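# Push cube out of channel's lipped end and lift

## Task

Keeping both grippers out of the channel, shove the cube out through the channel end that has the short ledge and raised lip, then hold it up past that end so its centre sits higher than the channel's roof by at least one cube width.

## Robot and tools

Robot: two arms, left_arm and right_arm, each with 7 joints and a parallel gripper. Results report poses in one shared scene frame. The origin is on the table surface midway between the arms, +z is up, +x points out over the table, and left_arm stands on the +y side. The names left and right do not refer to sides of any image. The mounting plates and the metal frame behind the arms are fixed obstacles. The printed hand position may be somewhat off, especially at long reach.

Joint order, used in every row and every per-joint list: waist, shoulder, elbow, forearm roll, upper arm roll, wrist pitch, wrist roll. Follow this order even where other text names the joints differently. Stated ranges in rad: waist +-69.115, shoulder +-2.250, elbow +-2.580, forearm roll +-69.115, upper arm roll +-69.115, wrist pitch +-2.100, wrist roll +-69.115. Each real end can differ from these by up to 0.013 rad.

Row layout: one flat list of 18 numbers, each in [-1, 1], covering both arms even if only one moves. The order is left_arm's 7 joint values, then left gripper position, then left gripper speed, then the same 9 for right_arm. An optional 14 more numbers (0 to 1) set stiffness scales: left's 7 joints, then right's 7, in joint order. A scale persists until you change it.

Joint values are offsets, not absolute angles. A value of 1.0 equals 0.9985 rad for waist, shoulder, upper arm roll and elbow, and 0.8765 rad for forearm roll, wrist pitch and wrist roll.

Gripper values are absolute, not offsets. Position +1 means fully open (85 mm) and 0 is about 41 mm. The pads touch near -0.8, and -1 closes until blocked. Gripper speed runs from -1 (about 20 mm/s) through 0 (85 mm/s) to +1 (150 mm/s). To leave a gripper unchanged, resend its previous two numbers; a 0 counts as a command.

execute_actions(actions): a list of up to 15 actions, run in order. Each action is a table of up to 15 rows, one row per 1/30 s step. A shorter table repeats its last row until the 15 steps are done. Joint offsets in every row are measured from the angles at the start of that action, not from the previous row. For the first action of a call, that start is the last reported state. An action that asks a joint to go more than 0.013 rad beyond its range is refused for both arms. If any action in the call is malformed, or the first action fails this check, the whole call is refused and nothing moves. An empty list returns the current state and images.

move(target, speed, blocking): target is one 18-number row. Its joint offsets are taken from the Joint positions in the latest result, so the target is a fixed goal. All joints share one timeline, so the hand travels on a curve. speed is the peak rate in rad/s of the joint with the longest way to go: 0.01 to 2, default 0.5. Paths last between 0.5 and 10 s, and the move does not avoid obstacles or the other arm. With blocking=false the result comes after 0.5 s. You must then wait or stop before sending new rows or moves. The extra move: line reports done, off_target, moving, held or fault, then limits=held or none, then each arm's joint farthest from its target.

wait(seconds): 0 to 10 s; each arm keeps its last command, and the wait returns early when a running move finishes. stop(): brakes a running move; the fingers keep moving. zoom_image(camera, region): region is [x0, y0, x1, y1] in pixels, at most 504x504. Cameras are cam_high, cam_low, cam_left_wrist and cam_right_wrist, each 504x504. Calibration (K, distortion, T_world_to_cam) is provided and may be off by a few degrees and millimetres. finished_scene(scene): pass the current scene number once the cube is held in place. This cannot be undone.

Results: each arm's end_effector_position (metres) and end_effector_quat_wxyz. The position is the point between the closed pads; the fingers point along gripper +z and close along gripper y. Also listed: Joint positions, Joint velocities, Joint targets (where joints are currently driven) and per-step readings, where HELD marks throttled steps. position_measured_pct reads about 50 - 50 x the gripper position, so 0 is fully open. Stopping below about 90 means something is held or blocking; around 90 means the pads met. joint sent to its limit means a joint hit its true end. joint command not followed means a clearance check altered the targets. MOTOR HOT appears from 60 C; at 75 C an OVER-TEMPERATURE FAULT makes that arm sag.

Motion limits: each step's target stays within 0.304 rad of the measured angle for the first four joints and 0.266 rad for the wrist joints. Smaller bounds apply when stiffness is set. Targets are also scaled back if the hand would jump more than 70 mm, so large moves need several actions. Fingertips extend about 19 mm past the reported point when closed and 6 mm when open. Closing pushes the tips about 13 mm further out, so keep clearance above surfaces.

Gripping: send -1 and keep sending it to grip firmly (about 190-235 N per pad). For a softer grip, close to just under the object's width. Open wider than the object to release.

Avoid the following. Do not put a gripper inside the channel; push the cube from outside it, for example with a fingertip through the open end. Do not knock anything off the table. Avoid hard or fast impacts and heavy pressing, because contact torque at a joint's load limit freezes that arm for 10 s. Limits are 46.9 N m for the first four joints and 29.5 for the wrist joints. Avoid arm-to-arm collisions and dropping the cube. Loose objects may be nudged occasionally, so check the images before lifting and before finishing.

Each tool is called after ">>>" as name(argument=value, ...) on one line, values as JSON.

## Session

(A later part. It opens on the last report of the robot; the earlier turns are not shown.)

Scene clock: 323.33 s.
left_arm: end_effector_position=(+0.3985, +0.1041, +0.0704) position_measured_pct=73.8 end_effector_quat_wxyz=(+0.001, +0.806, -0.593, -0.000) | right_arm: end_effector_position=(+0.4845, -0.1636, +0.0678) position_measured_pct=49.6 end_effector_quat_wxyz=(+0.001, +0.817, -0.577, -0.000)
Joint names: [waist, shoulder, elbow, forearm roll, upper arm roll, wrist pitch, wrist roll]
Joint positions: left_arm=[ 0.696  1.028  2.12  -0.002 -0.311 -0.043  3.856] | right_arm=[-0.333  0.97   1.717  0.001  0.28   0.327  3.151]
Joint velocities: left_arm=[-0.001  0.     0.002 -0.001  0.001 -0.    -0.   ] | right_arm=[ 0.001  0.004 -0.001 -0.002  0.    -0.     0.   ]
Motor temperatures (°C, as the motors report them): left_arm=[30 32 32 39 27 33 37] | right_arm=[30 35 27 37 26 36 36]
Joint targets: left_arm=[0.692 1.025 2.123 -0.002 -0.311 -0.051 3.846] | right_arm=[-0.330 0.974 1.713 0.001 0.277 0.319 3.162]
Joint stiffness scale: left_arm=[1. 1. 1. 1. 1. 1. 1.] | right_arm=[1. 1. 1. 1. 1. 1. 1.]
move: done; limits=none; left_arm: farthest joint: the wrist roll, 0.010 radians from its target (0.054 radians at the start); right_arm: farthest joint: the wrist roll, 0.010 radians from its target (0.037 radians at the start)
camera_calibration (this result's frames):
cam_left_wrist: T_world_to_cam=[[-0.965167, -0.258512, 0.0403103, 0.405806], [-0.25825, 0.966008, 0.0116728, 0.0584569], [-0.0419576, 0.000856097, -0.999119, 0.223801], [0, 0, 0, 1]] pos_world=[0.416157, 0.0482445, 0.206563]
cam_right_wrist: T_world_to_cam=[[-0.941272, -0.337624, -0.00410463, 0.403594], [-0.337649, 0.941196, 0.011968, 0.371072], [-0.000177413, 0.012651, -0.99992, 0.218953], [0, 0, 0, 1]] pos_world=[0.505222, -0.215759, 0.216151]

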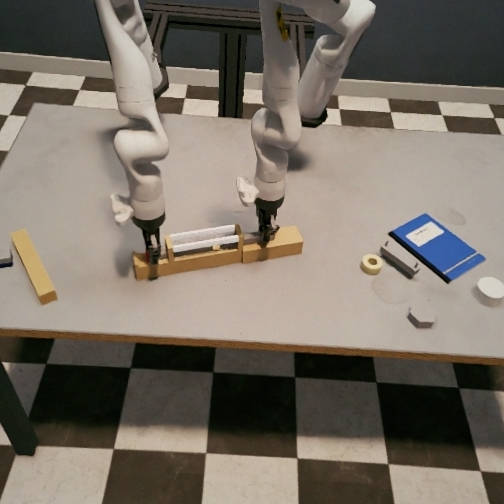

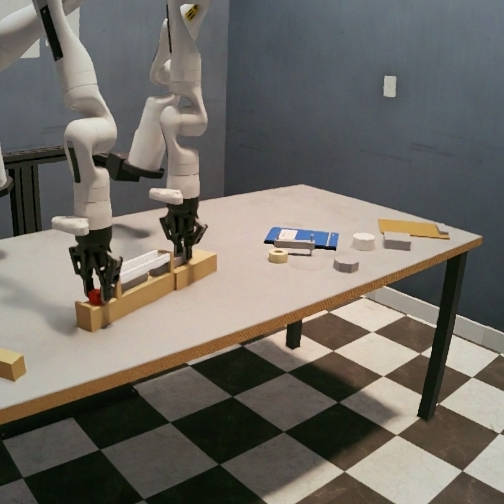

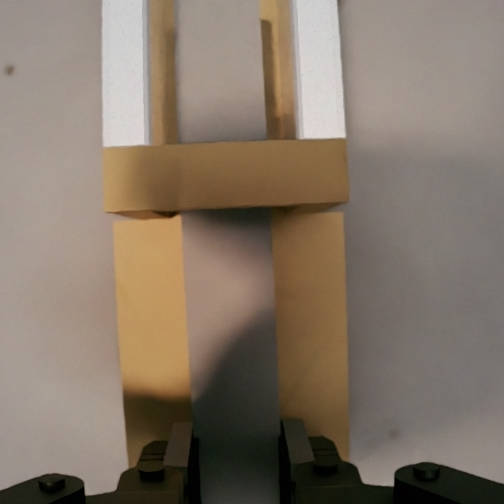

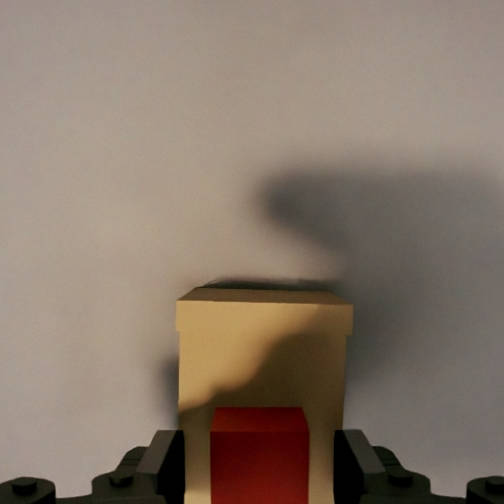

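>>> execute_actions(actions=[[[0,0,0,0,0,0,0,-1,0, 0,0,0,0,0,0,0,-1,0]]])

Scene clock: 326.97 s.
left_arm: end_effector_position=(+0.3985, +0.1041, +0.0704) position_measured_pct=73.8 end_effector_quat_wxyz=(+0.001, +0.806, -0.592, -0.000) | right_arm: end_effector_position=(+0.4847, -0.1637, +0.0680) position_measured_pct=69.0 end_effector_quat_wxyz=(+0.001, +0.817, -0.577, -0.000)
Joint names: [waist, shoulder, elbow, forearm roll, upper arm roll, wrist pitch, wrist roll]
Joint positions: left_arm=[ 0.696  1.028  2.12  -0.002 -0.311 -0.043  3.856] | right_arm=[-0.332  0.969  1.717  0.001  0.28   0.327  3.151]
Joint velocities: left_arm=[ 0.    -0.001 -0.     0.    -0.    -0.001 -0.001] | right_arm=[-0.    -0.    -0.001 -0.001 -0.    -0.    -0.   ]
Motor temperatures (°C, as the motors report them): left_arm=[30 32 32 39 27 33 37] | right_arm=[30 35 27 37 26 36 36]
Joint targets: left_arm=[0.696 1.028 2.120 -0.002 -0.311 -0.043 3.856] | right_arm=[-0.333 0.970 1.717 0.001 0.280 0.327 3.151]
Joint stiffness scale: left_arm=[1. 1. 1. 1. 1. 1. 1.] | right_arm=[1. 1. 1. 1. 1. 1. 1.]
Step readings (joint positions):
0: left_arm=[0.696 1.028 2.120 -0.002 -0.311 -0.043 3.856] | right_arm=[-0.332 0.970 1.717 0.001 0.280 0.327 3.151]
1: left_arm=[0.696 1.028 2.120 -0.002 -0.311 -0.043 3.856] | right_arm=[-0.332 0.970 1.717 0.001 0.280 0.327 3.151]
2: left_arm=[0.696 1.028 2.120 -0.002 -0.311 -0.043 3.856] | right_arm=[-0.332 0.970 1.717 0.001 0.280 0.327 3.151]
4: left_arm=[0.696 1.028 2.120 -0.002 -0.311 -0.043 3.856] | right_arm=[-0.332 0.970 1.717 0.001 0.280 0.327 3.151]
8: left_arm=[0.696 1.028 2.120 -0.002 -0.311 -0.043 3.856] | right_arm=[-0.332 0.970 1.717 0.001 0.280 0.327 3.151]
15: Joint positions above
camera_calibration (this result's frames):
cam_left_wrist: T_world_to_cam=[[-0.965131, -0.258647, 0.0403063, 0.40584], [-0.258385, 0.965971, 0.0116711, 0.0584773], [-0.0419534, 0.000849604, -0.999119, 0.223803], [0, 0, 0, 1]] pos_world=[0.416187, 0.0482919, 0.206566]
cam_right_wrist: T_world_to_cam=[[-0.941342, -0.337425, -0.00446158, 0.403836], [-0.337454, 0.941265, 0.0119961, 0.371075], [0.000151761, 0.012798, -0.999918, 0.218957], [0, 0, 0, 1]] pos_world=[0.505336, -0.215818, 0.216289]

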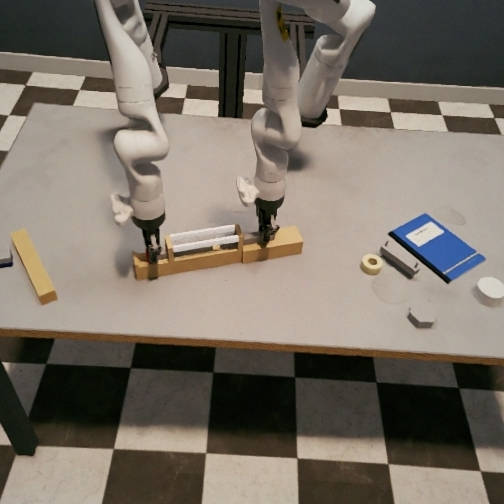

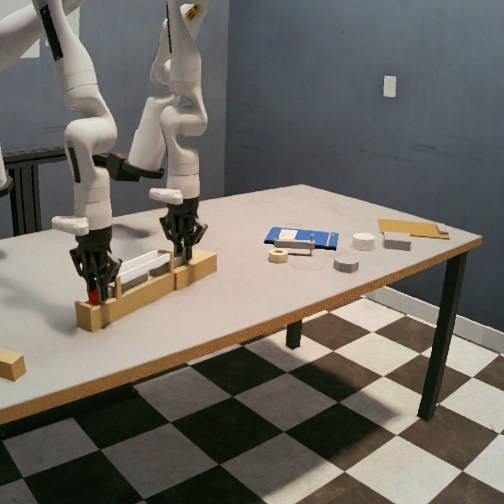

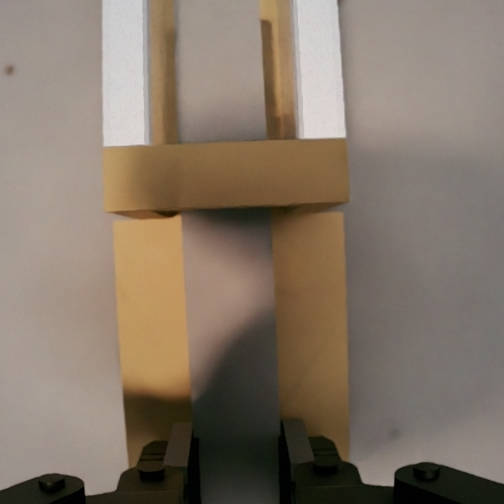

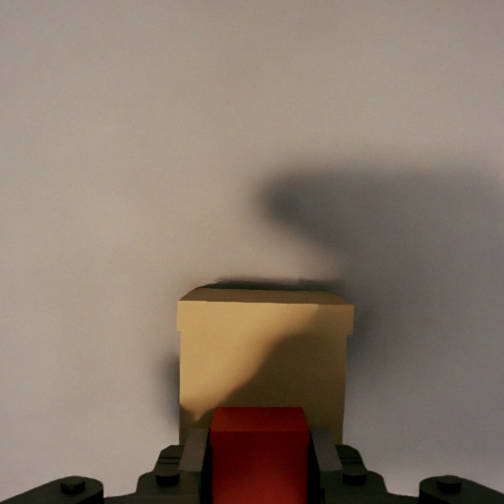

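Gripped (69%). Lifting past the lip.

>>> move(target=[0,0,0,0,0,0,0,-1,0, 0.044,-0.248,0.029,0,0.063,0.245,0.12,-1,0], speed=0.35)

Scene clock: 330.03 s.
left_arm: end_effector_position=(+0.3985, +0.1041, +0.0704) position_measured_pct=73.8 end_effector_quat_wxyz=(+0.001, +0.806, -0.592, -0.000) | right_arm: end_effector_position=(+0.5031, -0.2304, +0.1725) position_measured_pct=69.0 end_effector_quat_wxyz=(+0.009, +0.805, -0.593, +0.003)
Joint names: [waist, shoulder, elbow, forearm roll, upper arm roll, wrist pitch, wrist roll]
Joint positions: left_arm=[ 0.696  1.028  2.12  -0.002 -0.311 -0.043  3.856] | right_arm=[-0.291  0.726  1.742  0.001  0.34   0.533  3.246]
Joint velocities: left_arm=[-0.    -0.001  0.     0.001 -0.001 -0.    -0.   ] | right_arm=[ 0.    -0.003  0.001  0.002 -0.     0.    -0.001]
Motor temperatures (°C, as the motors report them): left_arm=[30 32 32 39 27 33 37] | right_arm=[30 35 27 37 26 36 36]
Joint targets: left_arm=[0.696 1.028 2.120 -0.002 -0.311 -0.043 3.856] | right_arm=[-0.289 0.722 1.746 0.001 0.343 0.542 3.256]
Joint stiffness scale: left_arm=[1. 1. 1. 1. 1. 1. 1.] | right_arm=[1. 1. 1. 1. 1. 1. 1.]
move: done; limits=none; left_arm: farthest joint: the waist, 0.000 radians from its target (0.000 radians at the start); right_arm: farthest joint: the wrist roll, 0.010 radians from its target (0.105 radians at the start)
camera_calibration (this result's frames):
cam_left_wrist: T_world_to_cam=[[-0.965131, -0.258647, 0.0403061, 0.40584], [-0.258385, 0.965971, 0.0116709, 0.0584774], [-0.0419532, 0.000849464, -0.999119, 0.223803], [0, 0, 0, 1]] pos_world=[0.416187, 0.0482918, 0.206566]
cam_right_wrist: T_world_to_cam=[[-0.954207, -0.299116, 0.00439636, 0.412834], [-0.29913, 0.954208, -0.00290937, 0.425139], [-0.0033248, -0.00409122, -0.999986, 0.322195], [0, 0, 0, 1]] pos_world=[0.522172, -0.280867, 0.321612]

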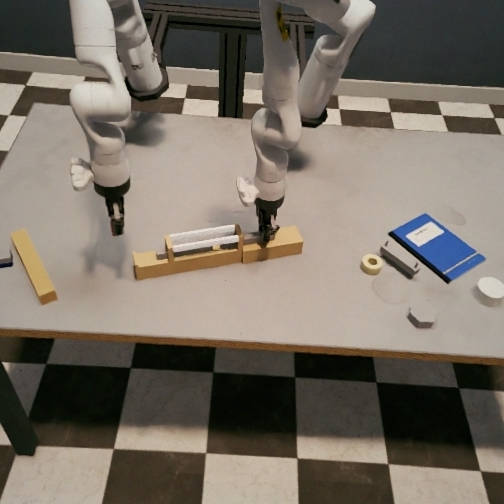

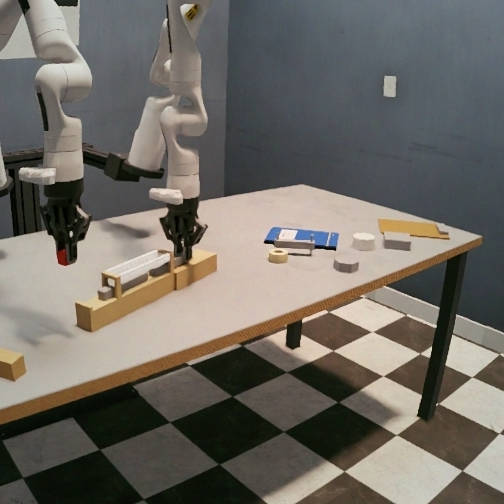

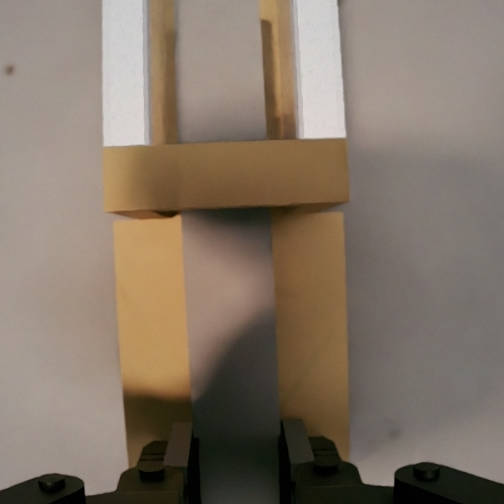

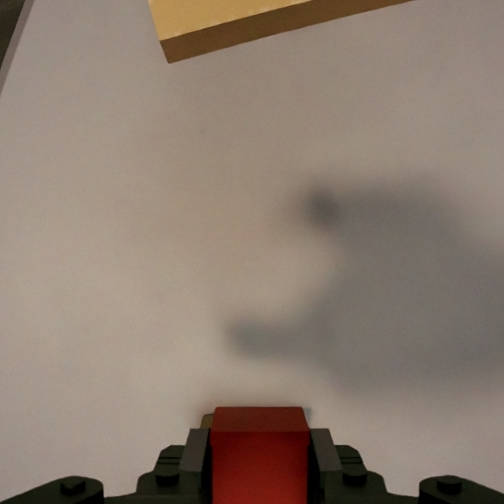

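The cube is held beyond the lip with its centre at about z = 0.16 m. It needs to be at least 0.114 m.

>>> finished_scene(scene=2)

The scene is finished: the task was done.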